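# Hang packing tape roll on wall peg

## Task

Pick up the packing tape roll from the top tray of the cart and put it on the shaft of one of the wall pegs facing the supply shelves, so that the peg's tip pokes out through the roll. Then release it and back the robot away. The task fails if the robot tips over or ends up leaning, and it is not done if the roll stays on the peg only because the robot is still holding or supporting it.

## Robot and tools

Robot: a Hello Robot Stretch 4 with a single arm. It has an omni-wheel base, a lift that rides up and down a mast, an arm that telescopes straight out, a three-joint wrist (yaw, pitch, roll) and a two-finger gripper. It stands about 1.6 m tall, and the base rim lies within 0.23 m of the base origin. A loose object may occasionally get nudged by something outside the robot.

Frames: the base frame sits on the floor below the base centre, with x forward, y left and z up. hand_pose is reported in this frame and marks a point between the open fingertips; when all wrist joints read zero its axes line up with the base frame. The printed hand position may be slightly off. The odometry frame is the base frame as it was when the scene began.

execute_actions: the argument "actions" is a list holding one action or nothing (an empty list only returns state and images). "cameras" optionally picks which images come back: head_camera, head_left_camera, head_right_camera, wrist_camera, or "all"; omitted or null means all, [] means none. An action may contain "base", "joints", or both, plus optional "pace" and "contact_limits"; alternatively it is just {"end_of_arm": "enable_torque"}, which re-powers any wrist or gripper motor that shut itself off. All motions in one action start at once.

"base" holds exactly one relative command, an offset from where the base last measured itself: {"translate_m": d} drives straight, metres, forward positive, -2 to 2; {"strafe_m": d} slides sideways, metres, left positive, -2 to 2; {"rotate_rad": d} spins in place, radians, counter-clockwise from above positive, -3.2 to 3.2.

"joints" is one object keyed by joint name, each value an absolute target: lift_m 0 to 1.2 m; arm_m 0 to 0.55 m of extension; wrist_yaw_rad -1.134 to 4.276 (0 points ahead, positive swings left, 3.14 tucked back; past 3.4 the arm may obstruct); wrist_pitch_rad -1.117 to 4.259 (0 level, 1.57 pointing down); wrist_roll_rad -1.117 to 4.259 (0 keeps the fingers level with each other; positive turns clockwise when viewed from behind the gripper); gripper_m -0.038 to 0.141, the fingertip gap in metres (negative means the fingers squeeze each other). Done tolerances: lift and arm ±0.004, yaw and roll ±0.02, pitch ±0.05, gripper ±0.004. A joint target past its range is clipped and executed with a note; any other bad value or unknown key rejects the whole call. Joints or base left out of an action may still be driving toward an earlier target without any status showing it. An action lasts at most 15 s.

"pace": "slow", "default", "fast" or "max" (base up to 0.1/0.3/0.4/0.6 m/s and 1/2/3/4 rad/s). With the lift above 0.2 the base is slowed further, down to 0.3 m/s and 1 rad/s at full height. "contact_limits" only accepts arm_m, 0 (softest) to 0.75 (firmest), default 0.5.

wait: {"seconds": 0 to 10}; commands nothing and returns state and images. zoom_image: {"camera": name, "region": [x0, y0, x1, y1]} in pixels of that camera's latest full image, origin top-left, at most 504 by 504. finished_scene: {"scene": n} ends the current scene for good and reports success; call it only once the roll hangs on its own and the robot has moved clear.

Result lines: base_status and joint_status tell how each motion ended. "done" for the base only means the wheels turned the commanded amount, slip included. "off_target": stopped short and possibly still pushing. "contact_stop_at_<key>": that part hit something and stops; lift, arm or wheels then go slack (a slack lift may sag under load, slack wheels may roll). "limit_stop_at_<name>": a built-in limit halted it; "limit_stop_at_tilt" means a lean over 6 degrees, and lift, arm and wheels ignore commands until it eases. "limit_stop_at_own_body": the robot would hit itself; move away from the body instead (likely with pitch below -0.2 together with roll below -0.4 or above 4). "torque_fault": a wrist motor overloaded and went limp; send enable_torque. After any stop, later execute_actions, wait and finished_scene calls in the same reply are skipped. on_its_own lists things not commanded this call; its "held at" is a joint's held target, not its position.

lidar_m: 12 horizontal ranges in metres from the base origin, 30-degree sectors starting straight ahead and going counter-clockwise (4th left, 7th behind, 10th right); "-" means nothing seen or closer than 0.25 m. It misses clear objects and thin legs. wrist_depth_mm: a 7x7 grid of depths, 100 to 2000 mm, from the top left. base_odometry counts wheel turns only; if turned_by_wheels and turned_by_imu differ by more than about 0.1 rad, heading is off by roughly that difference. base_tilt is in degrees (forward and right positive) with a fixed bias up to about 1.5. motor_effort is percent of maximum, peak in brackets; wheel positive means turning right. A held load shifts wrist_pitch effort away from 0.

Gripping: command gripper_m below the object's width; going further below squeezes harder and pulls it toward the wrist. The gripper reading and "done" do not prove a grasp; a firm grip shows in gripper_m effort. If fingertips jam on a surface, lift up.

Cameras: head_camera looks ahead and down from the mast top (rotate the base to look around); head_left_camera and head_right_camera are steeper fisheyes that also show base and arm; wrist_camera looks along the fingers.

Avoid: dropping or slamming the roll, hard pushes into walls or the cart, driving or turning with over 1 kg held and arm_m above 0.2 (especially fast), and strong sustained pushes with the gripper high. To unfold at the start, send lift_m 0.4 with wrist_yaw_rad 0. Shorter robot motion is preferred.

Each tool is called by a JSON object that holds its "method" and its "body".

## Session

{"method": "execute_actions", "body": {"actions": []}}

Scene clock: 0.00 s.
base_odometry: x=+0.000 y=+0.000 heading=+0.000 (m, m, rad; odometry frame)
turned_by_wheels: +0.000 (rad since the last result)
turned_by_imu: +0.000 (rad since the last result)
base_tilt: forward=+0.2 right=+0.3 (deg)
lidar_m: 2.43 1.79 1.25 1.68 1.69 1.87 1.91 2.20 1.73 1.97 2.54 2.29
base_status: not commanded
joint_positions: lift_m=+0.271 arm_m=-0.002 wrist_yaw_rad=+3.153 wrist_pitch_rad=-0.018 wrist_roll_rad=+0.016 gripper_m=+0.057
joint_status: not commanded
motor_effort: lift_m=+19 arm_m=+0 wrist_yaw_rad=+1 wrist_pitch_rad=-4 wrist_roll_rad=+1 gripper_m=-5 wheel_0=+0 wheel_1=+0 wheel_2=+0 (%)
hand_pose: x=-0.1201 y=+0.0842 z=+0.4539 quat_wxyz=(-0.006, +0.009, +0.008, +1.000) (m; base frame)
wrist_depth_mm: - 138 - - - - - / - 135 - - - - - / - 124 176 - - - - / 107 138 227 - - - - / 219 - - - - - - / 1708 1863 196 1756 200 1576 1464 / 1160 1138 1160 111 1098 1025 1042
pictures: head_camera, head_left_camera, head_right_camera, wrist_camera
Images, in order (width x height): head_camera 420x560, head_left_camera 420x672, head_right_camera 420x672, wrist_camera 616x392.

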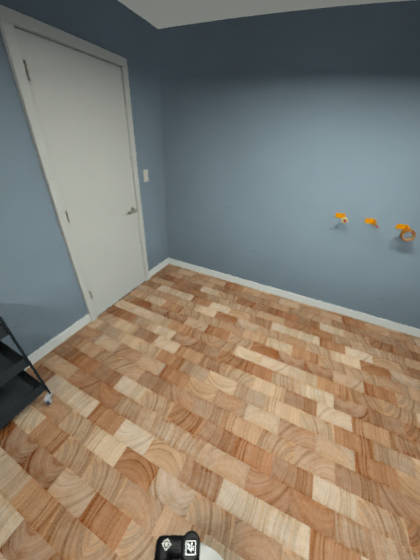

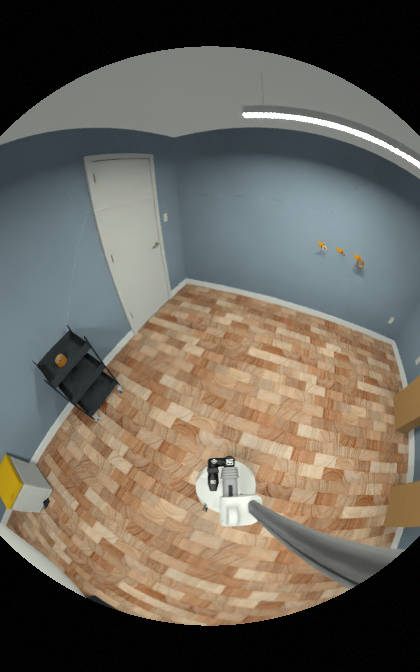

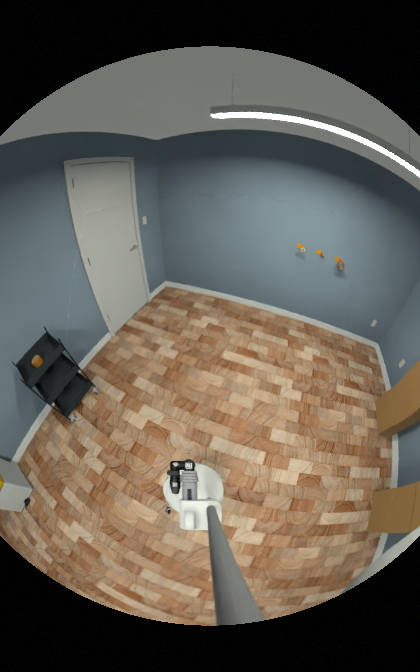

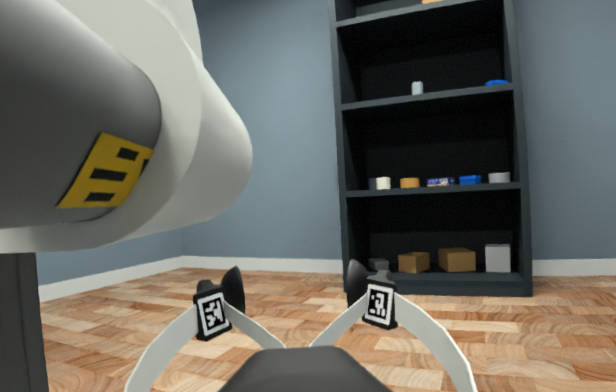

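{"method": "zoom_image", "body": {"camera": "head_left_camera", "region": [20, 310, 140, 430]}}

{"method": "zoom_image", "body": {"camera": "head_camera", "region": [320, 195, 420, 260]}}

Region (20, 310, 140, 430) of head_left_camera's 420x672 image, scaled by 4.200, with more detail than that image has.

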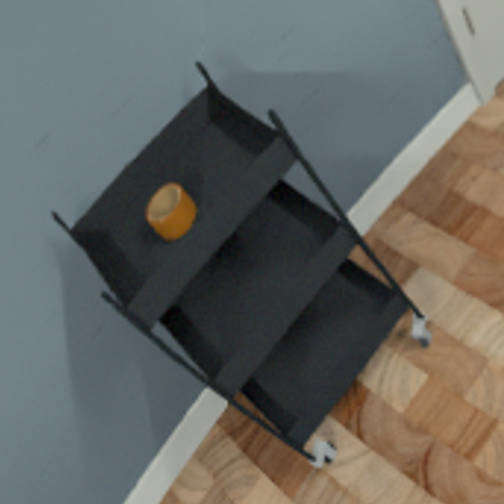

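Region (320, 195, 420, 260) of head_camera's 420x560 image, scaled by 5.040, with more detail than that image has; it fills the top 328 rows of this view, and the rest is white.

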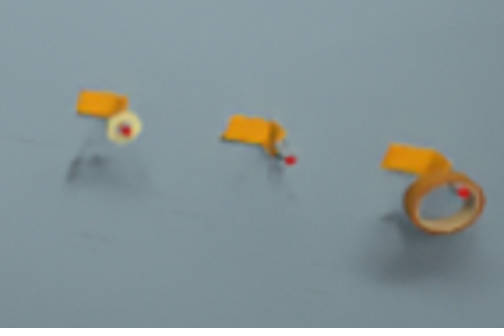

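{"method": "execute_actions", "body": {"actions": [{"base": {"rotate_rad": 1.11}, "joints": {"lift_m": 0.7, "wrist_yaw_rad": 0}, "pace": "fast"}], "cameras": ["head_camera", "wrist_camera"]}}

Scene clock: 29.50 s.
base_odometry: x=+0.000 y=+0.000 heading=+1.110 (m, m, rad; odometry frame)
turned_by_wheels: +1.110 (rad since the last result)
turned_by_imu: +1.121 (rad since the last result)
base_tilt: forward=+0.2 right=+0.2 (deg)
lidar_m: 1.26 1.65 1.78 1.84 1.92 2.16 1.75 1.97 2.38 2.27 2.43 1.75
base_status: done
joint_positions: lift_m=+0.700 arm_m=-0.002 wrist_yaw_rad=+0.001 wrist_pitch_rad=-0.018 wrist_roll_rad=+0.016 gripper_m=+0.057
joint_status: all done
motor_effort: lift_m=+22(26) arm_m=-1(1) wrist_yaw_rad=+0(7) wrist_pitch_rad=-5(7) wrist_roll_rad=+1(1) gripper_m=-2(2) wheel_0=+1(8) wheel_1=+1(4) wheel_2=+2(7) (%)
hand_pose: x=+0.4578 y=-0.0872 z=+0.8831 quat_wxyz=(+1.000, +0.008, -0.009, +0.000) (m; base frame)
wrist_depth_mm: 1397 1397 1430 1430 1499 1430 1499 / 1430 1430 1430 1464 1464 1499 1499 / 1430 1397 1430 1499 1430 1464 1499 / 1397 1430 1397 1430 1464 1464 1499 / 1336 1430 1430 1464 1499 1537 1499 / 1397 1397 196 1464 199 1464 1499 / 1397 1397 1430 111 1464 1464 1499
pictures: head_camera, wrist_camera
Images, in order (width x height): head_camera 420x560, wrist_camera 616x392.

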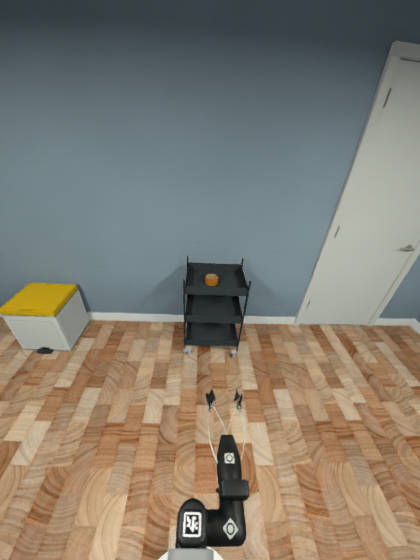

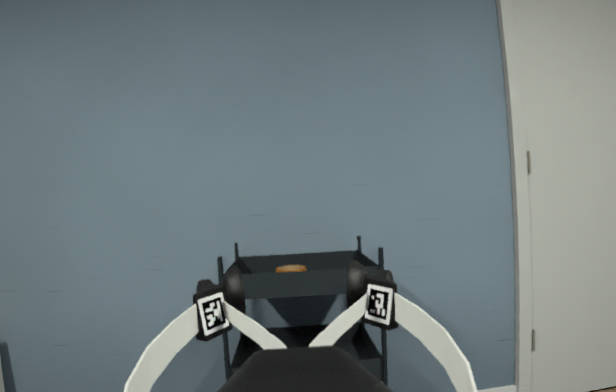

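{"method": "execute_actions", "body": {"actions": [{"base": {"translate_m": 0.79}, "joints": {"lift_m": 0.9, "arm_m": 0.48, "wrist_pitch_rad": 1.57, "gripper_m": 0.141}, "pace": "fast"}], "cameras": ["head_camera", "head_right_camera", "wrist_camera"]}}

Scene clock: 43.33 s.
base_odometry: x=+0.351 y=+0.708 heading=+1.110 (m, m, rad; odometry frame)
turned_by_wheels: +0.000 (rad since the last result)
turned_by_imu: -0.001 (rad since the last result)
base_tilt: forward=+0.2 right=+0.2 (deg)
lidar_m: 0.46 0.91 1.19 1.93 1.94 3.01 2.53 2.71 2.46 2.36 1.30 0.49
base_status: done
joint_positions: lift_m=+0.900 arm_m=+0.479 wrist_yaw_rad=+0.000 wrist_pitch_rad=+1.570 wrist_roll_rad=+0.016 gripper_m=+0.141
joint_status: all done
motor_effort: lift_m=+21(27) arm_m=+7(8) wrist_yaw_rad=+1(0) wrist_pitch_rad=+1(1) wrist_roll_rad=+0(1) gripper_m=-2(4) wheel_0=-1(7) wheel_1=+0(9) wheel_2=+0(10) (%)
hand_pose: x=+0.6500 y=-0.0874 z=+0.7896 quat_wxyz=(+0.707, +0.006, +0.707, -0.006) (m; base frame)
wrist_depth_mm: 415 421 427 427 377 382 294 / 306 342 345 349 351 355 477 / 324 345 349 353 351 357 325 / 319 347 345 351 355 355 332 / 315 345 349 351 355 357 334 / 310 212 315 351 355 357 325 / 317 347 349 111 357 359 336
pictures: head_camera, head_right_camera, wrist_camera
Images, in order (width x height): head_camera 420x560, head_right_camera 420x672, wrist_camera 616x392.

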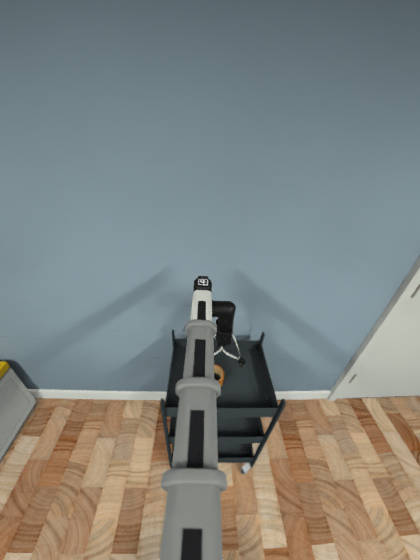

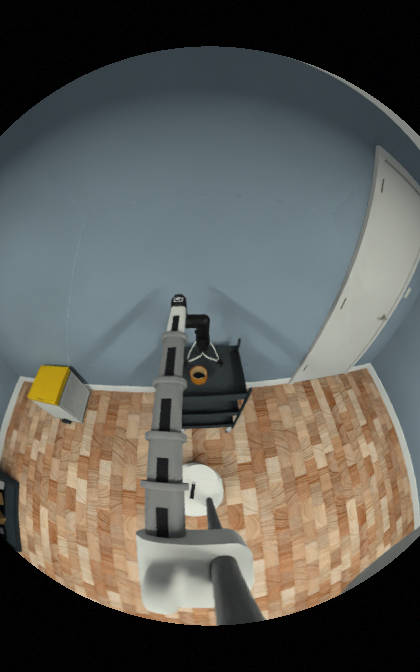

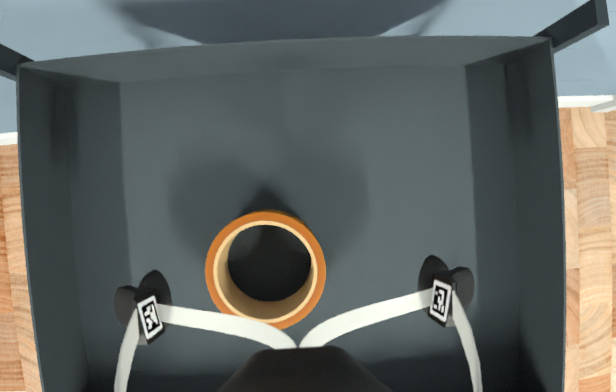

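{"method": "zoom_image", "body": {"camera": "wrist_camera", "region": [100, 190, 490, 360]}}

Region (100, 190, 490, 360) of wrist_camera's 616x392 image, scaled by 1.292; it fills the top 220 rows of this view, and the rest is white.

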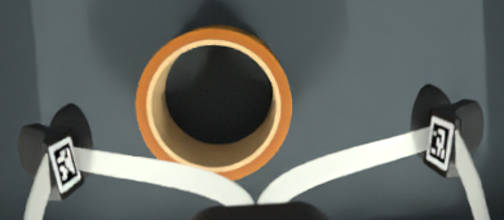

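{"method": "execute_actions", "body": {"actions": [{"base": {"strafe_m": 0.024}, "joints": {"lift_m": 0.796, "arm_m": 0.471}}], "cameras": ["head_right_camera", "wrist_camera"]}}

Scene clock: 59.27 s.
base_odometry: x=+0.330 y=+0.718 heading=+1.110 (m, m, rad; odometry frame)
turned_by_wheels: +0.000 (rad since the last result)
turned_by_imu: +0.001 (rad since the last result)
base_tilt: forward=+0.2 right=+0.3 (deg)
lidar_m: 0.47 0.91 1.17 1.91 1.92 3.02 2.53 2.70 2.50 2.38 1.29 0.51
base_status: done
joint_positions: lift_m=+0.796 arm_m=+0.472 wrist_yaw_rad=+0.000 wrist_pitch_rad=+1.570 wrist_roll_rad=+0.016 gripper_m=+0.141
joint_status: all done
motor_effort: lift_m=+17(23) arm_m=-7(9) wrist_yaw_rad=+1(1) wrist_pitch_rad=-1(0) wrist_roll_rad=+0(0) gripper_m=+0(2) wheel_0=-1(5) wheel_1=+0(6) wheel_2=-1(1) (%)
hand_pose: x=+0.6434 y=-0.0874 z=+0.6860 quat_wxyz=(+0.707, +0.006, +0.707, -0.006) (m; base frame)
wrist_depth_mm: 239 240 243 247 249 252 253 / 239 242 245 247 250 250 253 / 240 243 245 247 250 254 255 / 241 243 245 247 251 253 255 / 241 243 245 249 251 253 255 / 242 212 216 249 202 253 256 / 242 244 245 111 252 254 255
pictures: head_right_camera, wrist_camera
Images, in order (width x height): head_right_camera 420x672, wrist_camera 616x392.

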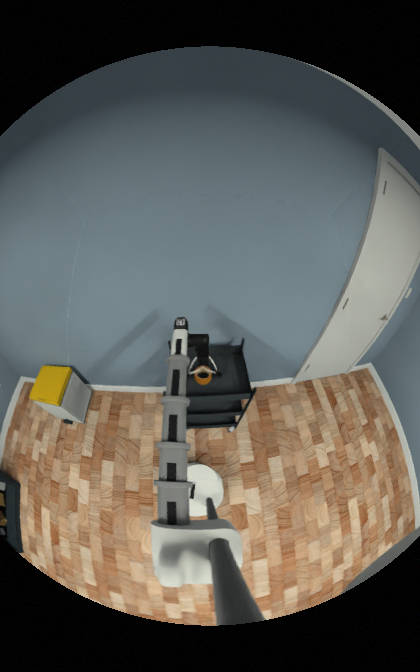

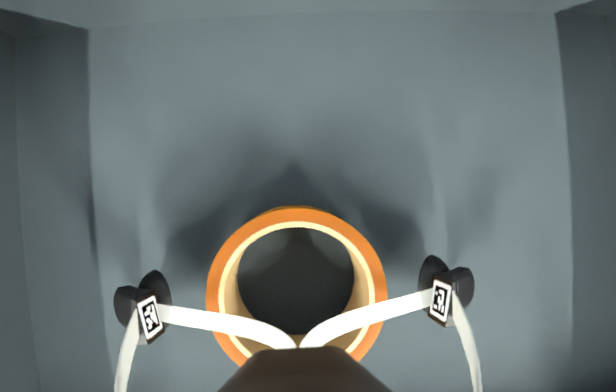

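{"method": "execute_actions", "body": {"actions": [{"joints": {"gripper_m": 0.065, "lift_m": 0.794}}], "cameras": ["wrist_camera"]}}

{"method": "execute_actions", "body": {"actions": [{"joints": {"gripper_m": 0.045, "lift_m": 0.92}, "pace": "fast"}], "cameras": ["head_right_camera", "wrist_camera"]}}

Scene clock: 67.77 s.
base_odometry: x=+0.330 y=+0.718 heading=+1.110 (m, m, rad; odometry frame)
turned_by_wheels: +0.000 (rad since the last result)
turned_by_imu: +0.001 (rad since the last result)
base_tilt: forward=+0.2 right=+0.3 (deg)
lidar_m: 0.45 0.92 1.16 1.92 1.92 2.99 2.55 2.68 2.50 2.36 1.32 0.50
base_status: not commanded
joint_positions: lift_m=+0.794 arm_m=+0.472 wrist_yaw_rad=+0.000 wrist_pitch_rad=+1.570 wrist_roll_rad=+0.016 gripper_m=+0.065
joint_status: all done
motor_effort: lift_m=+17(22) arm_m=-7(7) wrist_yaw_rad=+1(1) wrist_pitch_rad=-1(2) wrist_roll_rad=+1(0) gripper_m=-13(16) wheel_0=+0(1) wheel_1=+0(1) wheel_2=+0(1) (%)
hand_pose: x=+0.6434 y=-0.0874 z=+0.6839 quat_wxyz=(+0.707, +0.006, +0.707, -0.006) (m; base frame)
wrist_depth_mm: 238 239 241 243 247 249 250 / 238 240 242 245 247 248 251 / 238 240 242 245 248 250 251 / 238 241 244 246 249 251 252 / 240 241 243 246 248 250 253 / 239 240 199 247 190 251 254 / 239 242 245 111 250 253 254
pictures: wrist_camera
Images, in order (width x height): wrist_camera 616x392.

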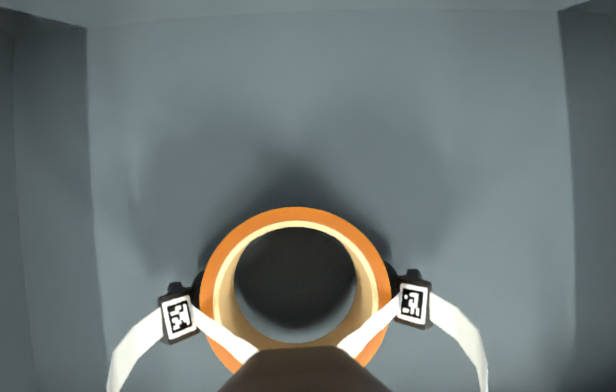

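Scene clock: 69.07 s.
base_odometry: x=+0.330 y=+0.718 heading=+1.110 (m, m, rad; odometry frame)
turned_by_wheels: +0.000 (rad since the last result)
turned_by_imu: +0.000 (rad since the last result)
base_tilt: forward=+0.2 right=+0.2 (deg)
lidar_m: 0.45 0.89 1.17 1.92 1.92 3.00 2.55 2.72 2.51 2.37 1.28 0.49
base_status: not commanded
joint_positions: lift_m=+0.920 arm_m=+0.472 wrist_yaw_rad=+0.000 wrist_pitch_rad=+1.570 wrist_roll_rad=+0.016 gripper_m=+0.045
joint_status: all done
motor_effort: lift_m=+22(26) arm_m=-7(7) wrist_yaw_rad=+0(1) wrist_pitch_rad=-1(1) wrist_roll_rad=+1(2) gripper_m=-17(16) wheel_0=+0(1) wheel_1=+0(0) wheel_2=-1(1) (%)
hand_pose: x=+0.6434 y=-0.0874 z=+0.8095 quat_wxyz=(+0.707, +0.006, +0.707, -0.006) (m; base frame)
wrist_depth_mm: 404 436 436 449 389 399 327 / 324 359 364 368 375 375 342 / 809 362 368 370 375 377 359 / 1008 364 368 370 377 377 349 / 1025 368 368 370 377 379 351 / 1008 345 202 370 189 379 349 / 1008 319 213 111 375 379 353
pictures: head_right_camera, wrist_camera
Images, in order (width x height): head_right_camera 420x672, wrist_camera 616x392.

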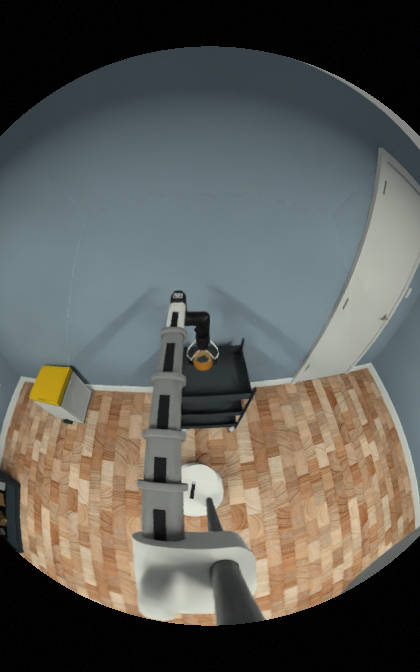

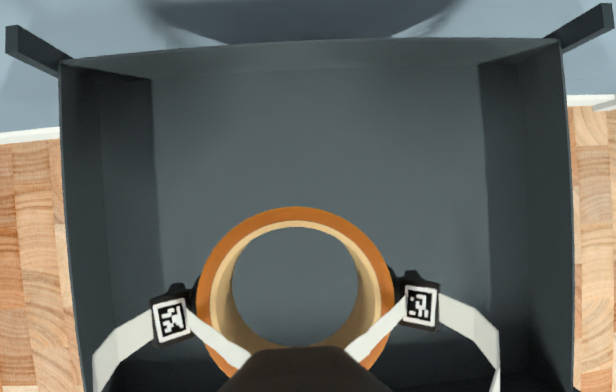

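{"method": "execute_actions", "body": {"actions": [{"base": {"rotate_rad": -0.70}, "joints": {"arm_m": 0.28, "lift_m": 0.945}, "pace": "fast"}]}}

Scene clock: 112.87 s.
base_odometry: x=+0.329 y=+0.718 heading=+0.410 (m, m, rad; odometry frame)
turned_by_wheels: -0.700 (rad since the last result)
turned_by_imu: -0.705 (rad since the last result)
base_tilt: forward=+0.2 right=+0.2 (deg)
lidar_m: 0.53 0.47 0.46 1.07 1.16 1.92 2.25 2.55 2.55 2.68 2.38 1.60
base_status: done
joint_positions: lift_m=+0.945 arm_m=+0.281 wrist_yaw_rad=+0.000 wrist_pitch_rad=+1.570 wrist_roll_rad=+0.016 gripper_m=+0.045
joint_status: all done
motor_effort: lift_m=+22(21) arm_m=-7(7) wrist_yaw_rad=+1(0) wrist_pitch_rad=-1(3) wrist_roll_rad=+2(0) gripper_m=-18(21) wheel_0=+0(5) wheel_1=+0(4) wheel_2=-1(8) (%)
hand_pose: x=+0.4523 y=-0.0874 z=+0.8345 quat_wxyz=(+0.707, +0.006, +0.707, -0.006) (m; base frame)
wrist_depth_mm: 382 946 1042 1060 1078 1060 1078 / 387 640 1025 1060 1078 1078 1078 / 384 455 1042 1060 1060 1060 1078 / 373 647 1042 1042 1060 1060 1078 / 647 917 1025 1060 1078 1060 1078 / 1042 1042 203 1042 189 1060 1078 / 1042 1025 212 111 1098 1078 1098
pictures: head_camera, head_left_camera, head_right_camera, wrist_camera
Images, in order (width x height): head_camera 420x560, head_left_camera 420x672, head_right_camera 420x672, wrist_camera 616x392.

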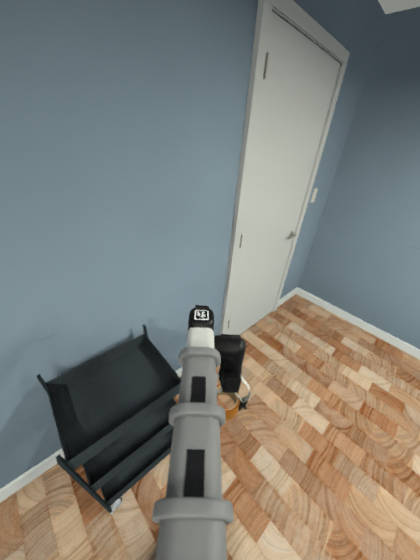

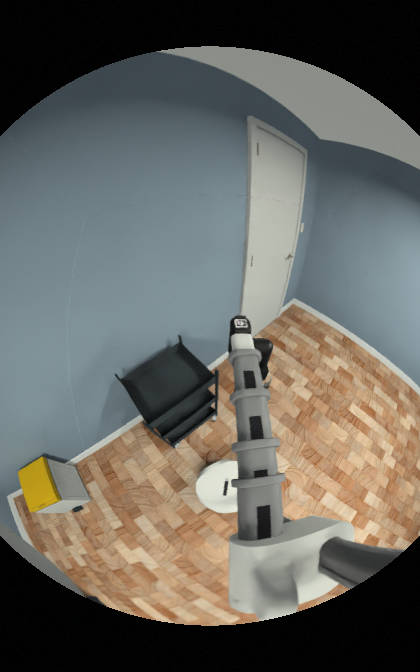

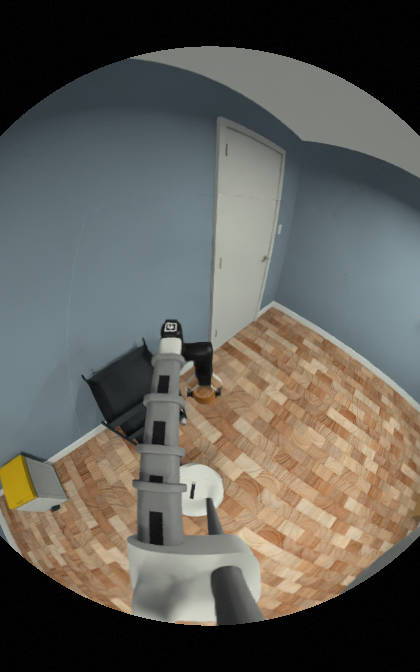

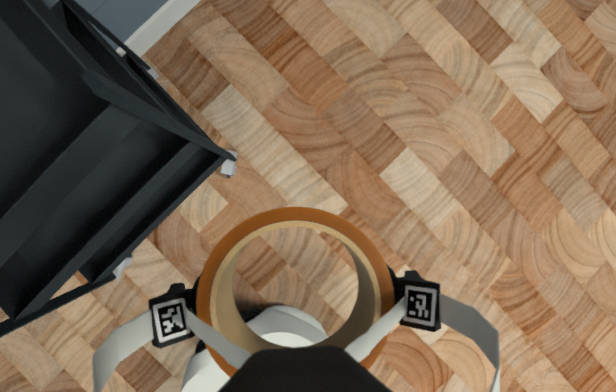

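{"method": "execute_actions", "body": {"actions": [{"base": {"strafe_m": -1.79}, "joints": {"arm_m": 0.13, "lift_m": 0.77, "wrist_pitch_rad": -0.025}, "pace": "fast"}], "cameras": ["head_camera", "head_right_camera", "wrist_camera"]}}

Scene clock: 126.47 s.
base_odometry: x=+1.043 y=-0.923 heading=+0.410 (m, m, rad; odometry frame)
turned_by_wheels: +0.000 (rad since the last result)
turned_by_imu: +0.004 (rad since the last result)
base_tilt: forward=+0.2 right=+0.2 (deg)
lidar_m: 1.27 2.05 1.92 1.99 3.20 3.10 1.77 1.35 1.68 1.20 0.89 0.88
base_status: done
joint_positions: lift_m=+0.770 arm_m=+0.131 wrist_yaw_rad=+0.000 wrist_pitch_rad=-0.022 wrist_roll_rad=+0.016 gripper_m=+0.045
joint_status: all done
motor_effort: lift_m=+17(17) arm_m=-7(8) wrist_yaw_rad=+1(1) wrist_pitch_rad=-11(16) wrist_roll_rad=-2(0) gripper_m=-20(19) wheel_0=+0(7) wheel_1=+2(6) wheel_2=+0(1) (%)
hand_pose: x=+0.5906 y=-0.0874 z=+0.9546 quat_wxyz=(+1.000, +0.008, -0.011, +0.000) (m; base frame)
wrist_depth_mm: 1537 1756 1464 1078 854 723 640 / 1576 1808 1464 1078 891 732 640 / 1576 1756 1430 1098 891 732 640 / 1537 1808 1464 1078 891 732 640 / 1537 1808 1308 1098 842 741 654 / 1464 1708 202 1118 189 715 654 / 1499 1618 212 111 842 741 654
pictures: head_camera, head_right_camera, wrist_camera
Images, in order (width x height): head_camera 420x560, head_right_camera 420x672, wrist_camera 616x392.

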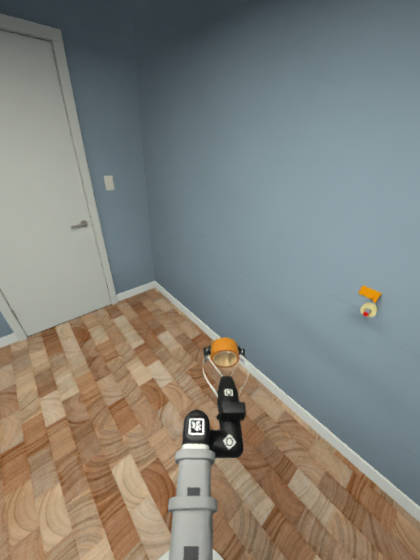

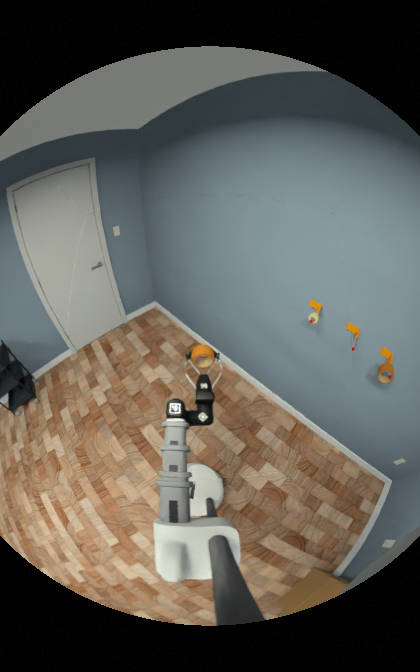

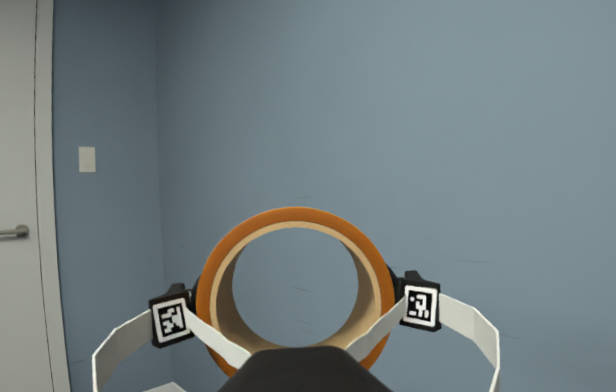

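{"method": "execute_actions", "body": {"actions": [{"base": {"rotate_rad": -0.855}, "joints": {"arm_m": 0.25}, "pace": "fast"}], "cameras": ["head_camera", "wrist_camera"]}}

Scene clock: 134.43 s.
base_odometry: x=+1.043 y=-0.923 heading=-0.445 (m, m, rad; odometry frame)
turned_by_wheels: -0.855 (rad since the last result)
turned_by_imu: -0.861 (rad since the last result)
base_tilt: forward=+0.2 right=+0.3 (deg)
lidar_m: 0.90 1.09 1.50 2.06 1.95 2.94 3.32 1.96 1.41 1.35 1.53 1.00
base_status: done
joint_positions: lift_m=+0.770 arm_m=+0.249 wrist_yaw_rad=+0.000 wrist_pitch_rad=-0.022 wrist_roll_rad=+0.016 gripper_m=+0.045
joint_status: all done
motor_effort: lift_m=+18(18) arm_m=+7(7) wrist_yaw_rad=+1(1) wrist_pitch_rad=-7(9) wrist_roll_rad=+1(1) gripper_m=-18(18) wheel_0=-1(3) wheel_1=-1(9) wheel_2=+0(7) (%)
hand_pose: x=+0.7081 y=-0.0874 z=+0.9547 quat_wxyz=(+1.000, +0.008, -0.011, +0.000) (m; base frame)
wrist_depth_mm: 585 574 591 597 603 615 615 / 574 585 585 597 603 615 609 / 574 580 585 591 597 597 609 / 569 580 585 585 597 603 609 / 574 580 585 591 597 603 603 / 569 580 203 591 189 597 615 / 574 574 213 111 603 609 609
pictures: head_camera, wrist_camera
Images, in order (width x height): head_camera 420x560, wrist_camera 616x392.

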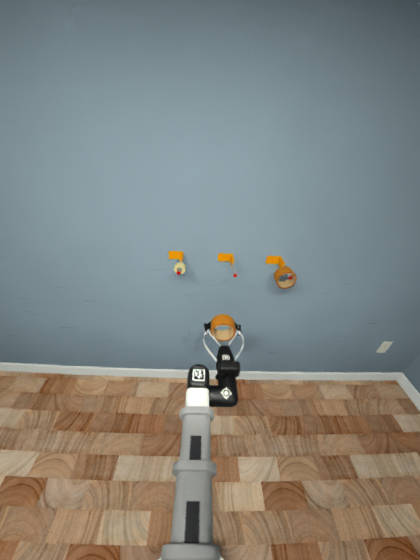

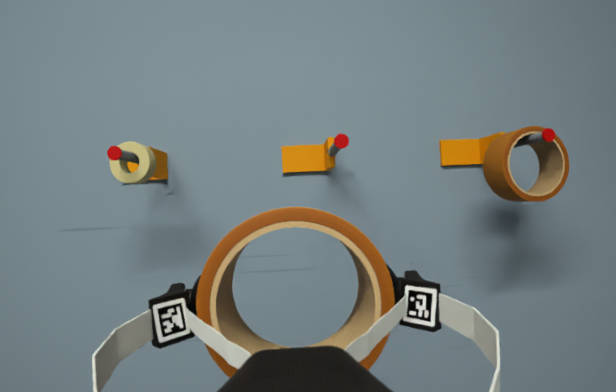

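{"method": "zoom_image", "body": {"camera": "wrist_camera", "region": [260, 110, 390, 200]}}

{"method": "zoom_image", "body": {"camera": "wrist_camera", "region": [180, 190, 420, 392]}}

{"method": "zoom_image", "body": {"camera": "head_camera", "region": [150, 235, 320, 355]}}

Region (260, 110, 390, 200) of wrist_camera's 616x392 image, scaled by 3.877; it fills the top 349 rows of this view, and the rest is white.

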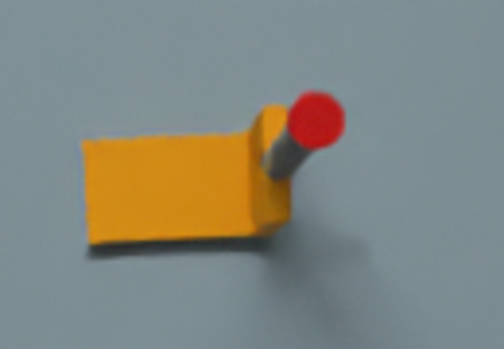

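Region (180, 190, 420, 392) of wrist_camera's 616x392 image, scaled by 2.100; it fills the top 424 rows of this view, and the rest is white.

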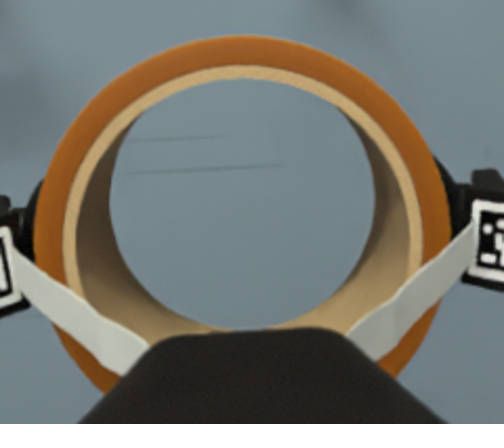

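Region (150, 235, 320, 355) of head_camera's 420x560 image, scaled by 2.965, with more detail than that image has; it fills the top 356 rows of this view, and the rest is white.

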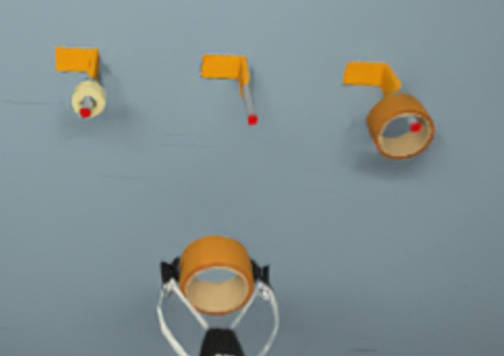

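{"method": "execute_actions", "body": {"actions": [{"base": {"strafe_m": -0.059}, "joints": {"lift_m": 0.864, "arm_m": 0.385}, "pace": "fast"}], "cameras": ["wrist_camera"]}}

{"method": "zoom_image", "body": {"camera": "wrist_camera", "region": [180, 190, 420, 392]}}

Scene clock: 171.67 s.
base_odometry: x=+1.018 y=-0.977 heading=-0.445 (m, m, rad; odometry frame)
turned_by_wheels: +0.000 (rad since the last result)
turned_by_imu: +0.001 (rad since the last result)
base_tilt: forward=+0.2 right=+0.3 (deg)
lidar_m: 0.96 1.09 1.51 2.12 2.00 2.99 3.31 1.88 1.36 1.28 1.54 0.97
base_status: done
joint_positions: lift_m=+0.864 arm_m=+0.384 wrist_yaw_rad=+0.000 wrist_pitch_rad=-0.022 wrist_roll_rad=+0.016 gripper_m=+0.045
joint_status: all done
motor_effort: lift_m=+22(23) arm_m=+7(9) wrist_yaw_rad=+1(2) wrist_pitch_rad=-11(10) wrist_roll_rad=+1(1) gripper_m=-21(18) wheel_0=-1(8) wheel_1=+1(11) wheel_2=+1(0) (%)
hand_pose: x=+0.8431 y=-0.0874 z=+1.0484 quat_wxyz=(+1.000, +0.008, -0.011, +0.000) (m; base frame)
wrist_depth_mm: 445 449 455 459 466 469 477 / 445 449 452 459 462 466 477 / 445 449 455 459 459 466 469 / 442 445 452 455 462 466 469 / 399 449 452 459 462 462 421 / 445 445 202 459 189 462 469 / 442 445 213 111 462 466 469
pictures: wrist_camera
Images, in order (width x height): wrist_camera 616x392.

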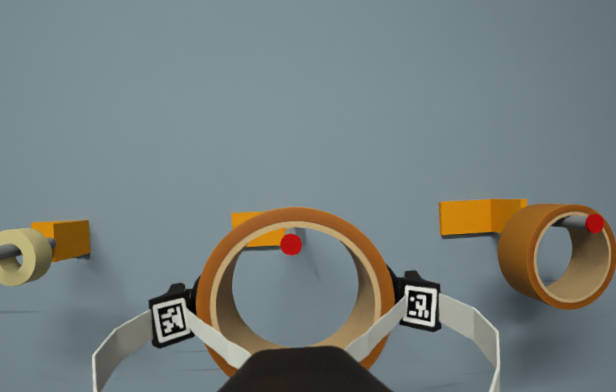

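Region (180, 190, 420, 392) of wrist_camera's 616x392 image, scaled by 2.100; it fills the top 424 rows of this view, and the rest is white.

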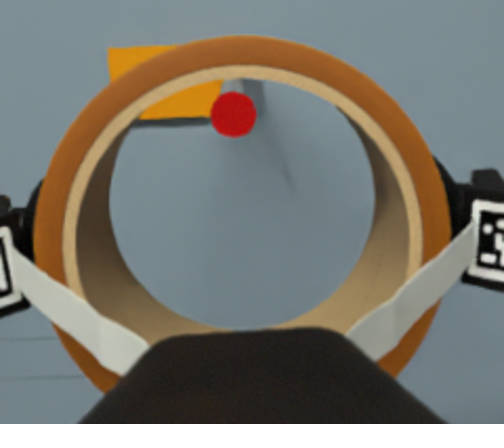

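{"method": "execute_actions", "body": {"actions": [{"joints": {"arm_m": 0.52}, "contact_limits": {"arm_m": 0.25}, "pace": "fast"}], "cameras": ["head_camera", "wrist_camera"]}}

{"method": "zoom_image", "body": {"camera": "wrist_camera", "region": [180, 190, 420, 392]}}

Scene clock: 180.73 s.
base_odometry: x=+1.018 y=-0.977 heading=-0.445 (m, m, rad; odometry frame)
turned_by_wheels: +0.000 (rad since the last result)
turned_by_imu: +0.001 (rad since the last result)
base_tilt: forward=+0.2 right=+0.3 (deg)
lidar_m: 0.93 1.08 1.49 2.12 1.98 2.97 3.31 1.89 1.36 1.31 1.52 0.97
base_status: not commanded
joint_positions: lift_m=+0.864 arm_m=+0.519 wrist_yaw_rad=+0.000 wrist_pitch_rad=-0.022 wrist_roll_rad=+0.016 gripper_m=+0.045
joint_status: all done
motor_effort: lift_m=+22(22) arm_m=+7(7) wrist_yaw_rad=+1(1) wrist_pitch_rad=-7(10) wrist_roll_rad=+0(0) gripper_m=-20(21) wheel_0=-1(1) wheel_1=+1(1) wheel_2=+1(1) (%)
contact_limits: arm_m 0.25
hand_pose: x=+0.9781 y=-0.0874 z=+1.0483 quat_wxyz=(+1.000, +0.008, -0.011, +0.000) (m; base frame)
wrist_depth_mm: 314 319 320 324 327 330 334 / 314 317 320 324 327 329 332 / 315 317 319 322 327 330 332 / 312 317 319 322 325 329 330 / 314 315 314 322 327 329 330 / 312 314 202 320 189 327 330 / 310 314 213 111 325 329 330
pictures: head_camera, wrist_camera
Images, in order (width x height): head_camera 420x560, wrist_camera 616x392.

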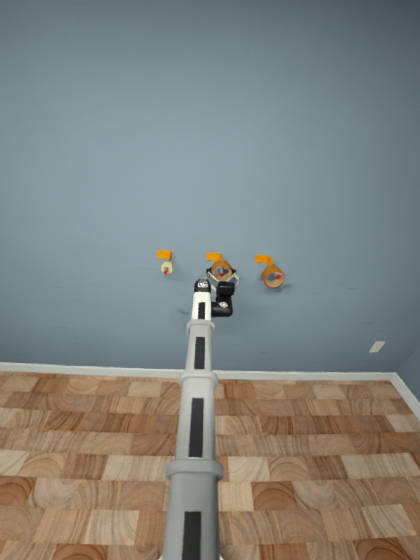

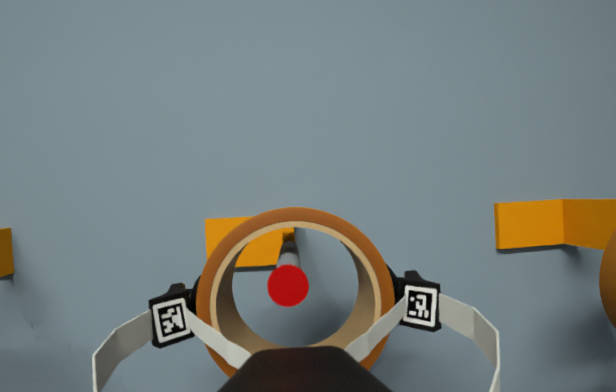

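Region (180, 190, 420, 392) of wrist_camera's 616x392 image, scaled by 2.100; it fills the top 424 rows of this view, and the rest is white.

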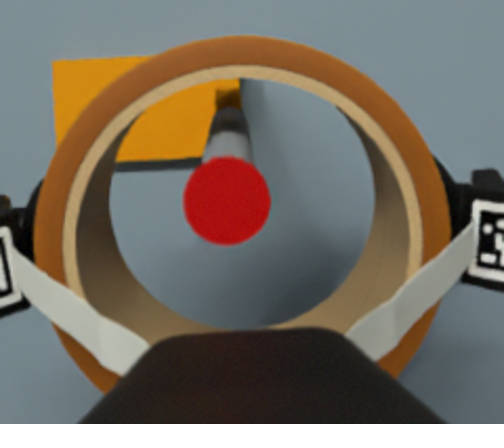

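{"method": "execute_actions", "body": {"actions": [{"joints": {"lift_m": 0.852, "gripper_m": 0.122}}], "cameras": ["head_camera", "wrist_camera"]}}

Scene clock: 191.13 s.
base_odometry: x=+1.018 y=-0.977 heading=-0.445 (m, m, rad; odometry frame)
turned_by_wheels: +0.000 (rad since the last result)
turned_by_imu: +0.001 (rad since the last result)
base_tilt: forward=+0.2 right=+0.2 (deg)
lidar_m: 0.94 1.08 1.49 2.10 2.00 2.97 3.34 1.89 1.35 1.30 1.53 0.95
base_status: not commanded
joint_positions: lift_m=+0.852 arm_m=+0.519 wrist_yaw_rad=+0.000 wrist_pitch_rad=-0.023 wrist_roll_rad=+0.016 gripper_m=+0.122
joint_status: all done
motor_effort: lift_m=+17(19) arm_m=+7(7) wrist_yaw_rad=+1(1) wrist_pitch_rad=-5(9) wrist_roll_rad=+1(0) gripper_m=+0(17) wheel_0=-1(1) wheel_1=+1(1) wheel_2=+1(1) (%)
hand_pose: x=+0.9781 y=-0.0874 z=+1.0369 quat_wxyz=(+1.000, +0.008, -0.011, +0.000) (m; base frame)
wrist_depth_mm: 315 319 320 324 325 330 332 / 315 319 317 324 327 329 334 / 315 317 320 324 327 329 332 / 312 315 319 324 327 327 325 / 314 315 315 199 322 327 330 / 312 314 213 320 200 329 330 / 312 315 317 111 325 329 332
pictures: head_camera, wrist_camera
Images, in order (width x height): head_camera 420x560, wrist_camera 616x392.

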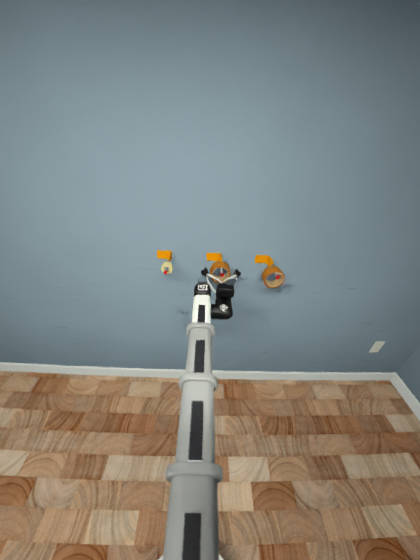

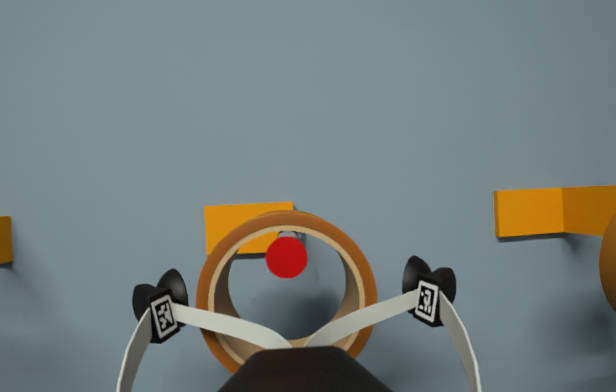

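The roll is hanging on the shaft, free of the fingers. Retracting and backing away.

{"method": "execute_actions", "body": {"actions": [{"base": {"translate_m": -0.2}, "joints": {"arm_m": 0.19, "gripper_m": 0.135}, "pace": "fast"}], "cameras": ["head_camera", "wrist_camera"]}}

{"method": "zoom_image", "body": {"camera": "head_camera", "region": [140, 215, 310, 305]}}

Scene clock: 197.07 s.
base_odometry: x=+0.837 y=-0.890 heading=-0.445 (m, m, rad; odometry frame)
turned_by_wheels: +0.000 (rad since the last result)
turned_by_imu: +0.002 (rad since the last result)
base_tilt: forward=+0.2 right=+0.3 (deg)
lidar_m: 1.12 1.30 1.79 2.11 1.90 2.81 3.16 1.87 1.58 1.29 1.66 1.14
base_status: done
joint_positions: lift_m=+0.852 arm_m=+0.191 wrist_yaw_rad=+0.000 wrist_pitch_rad=-0.023 wrist_roll_rad=+0.016 gripper_m=+0.135
joint_status: all done
motor_effort: lift_m=+18(17) arm_m=-6(8) wrist_yaw_rad=+2(0) wrist_pitch_rad=-5(7) wrist_roll_rad=+2(2) gripper_m=+0(1) wheel_0=+0(6) wheel_1=+2(7) wheel_2=-1(10) (%)
hand_pose: x=+0.6505 y=-0.0875 z=+1.0370 quat_wxyz=(+1.000, +0.008, -0.011, +0.000) (m; base frame)
wrist_depth_mm: 831 842 842 842 854 878 866 / 820 831 831 842 866 866 878 / 831 831 842 854 854 878 878 / 831 831 854 854 854 891 866 / 831 809 842 854 866 878 866 / 820 213 842 854 831 866 866 / 820 820 831 111 854 866 878
pictures: head_camera, wrist_camera
Images, in order (width x height): head_camera 420x560, wrist_camera 616x392.

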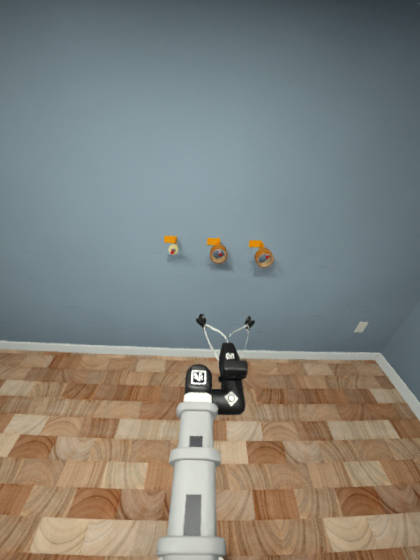

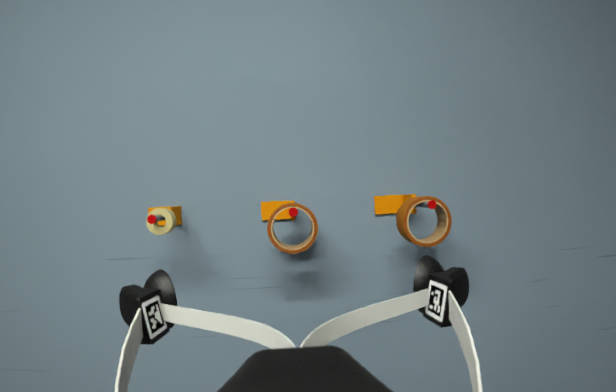

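Region (140, 215, 310, 305) of head_camera's 420x560 image, scaled by 2.965, with more detail than that image has; it fills the top 267 rows of this view, and the rest is white.

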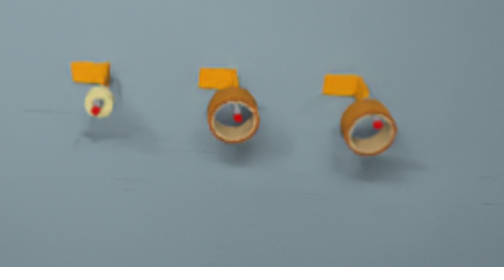

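The roll hangs on the middle peg's shaft with the tip sticking out, and the robot is clear.

{"method": "finished_scene", "body": {"scene": 2}}

The scene is finished: the task was done.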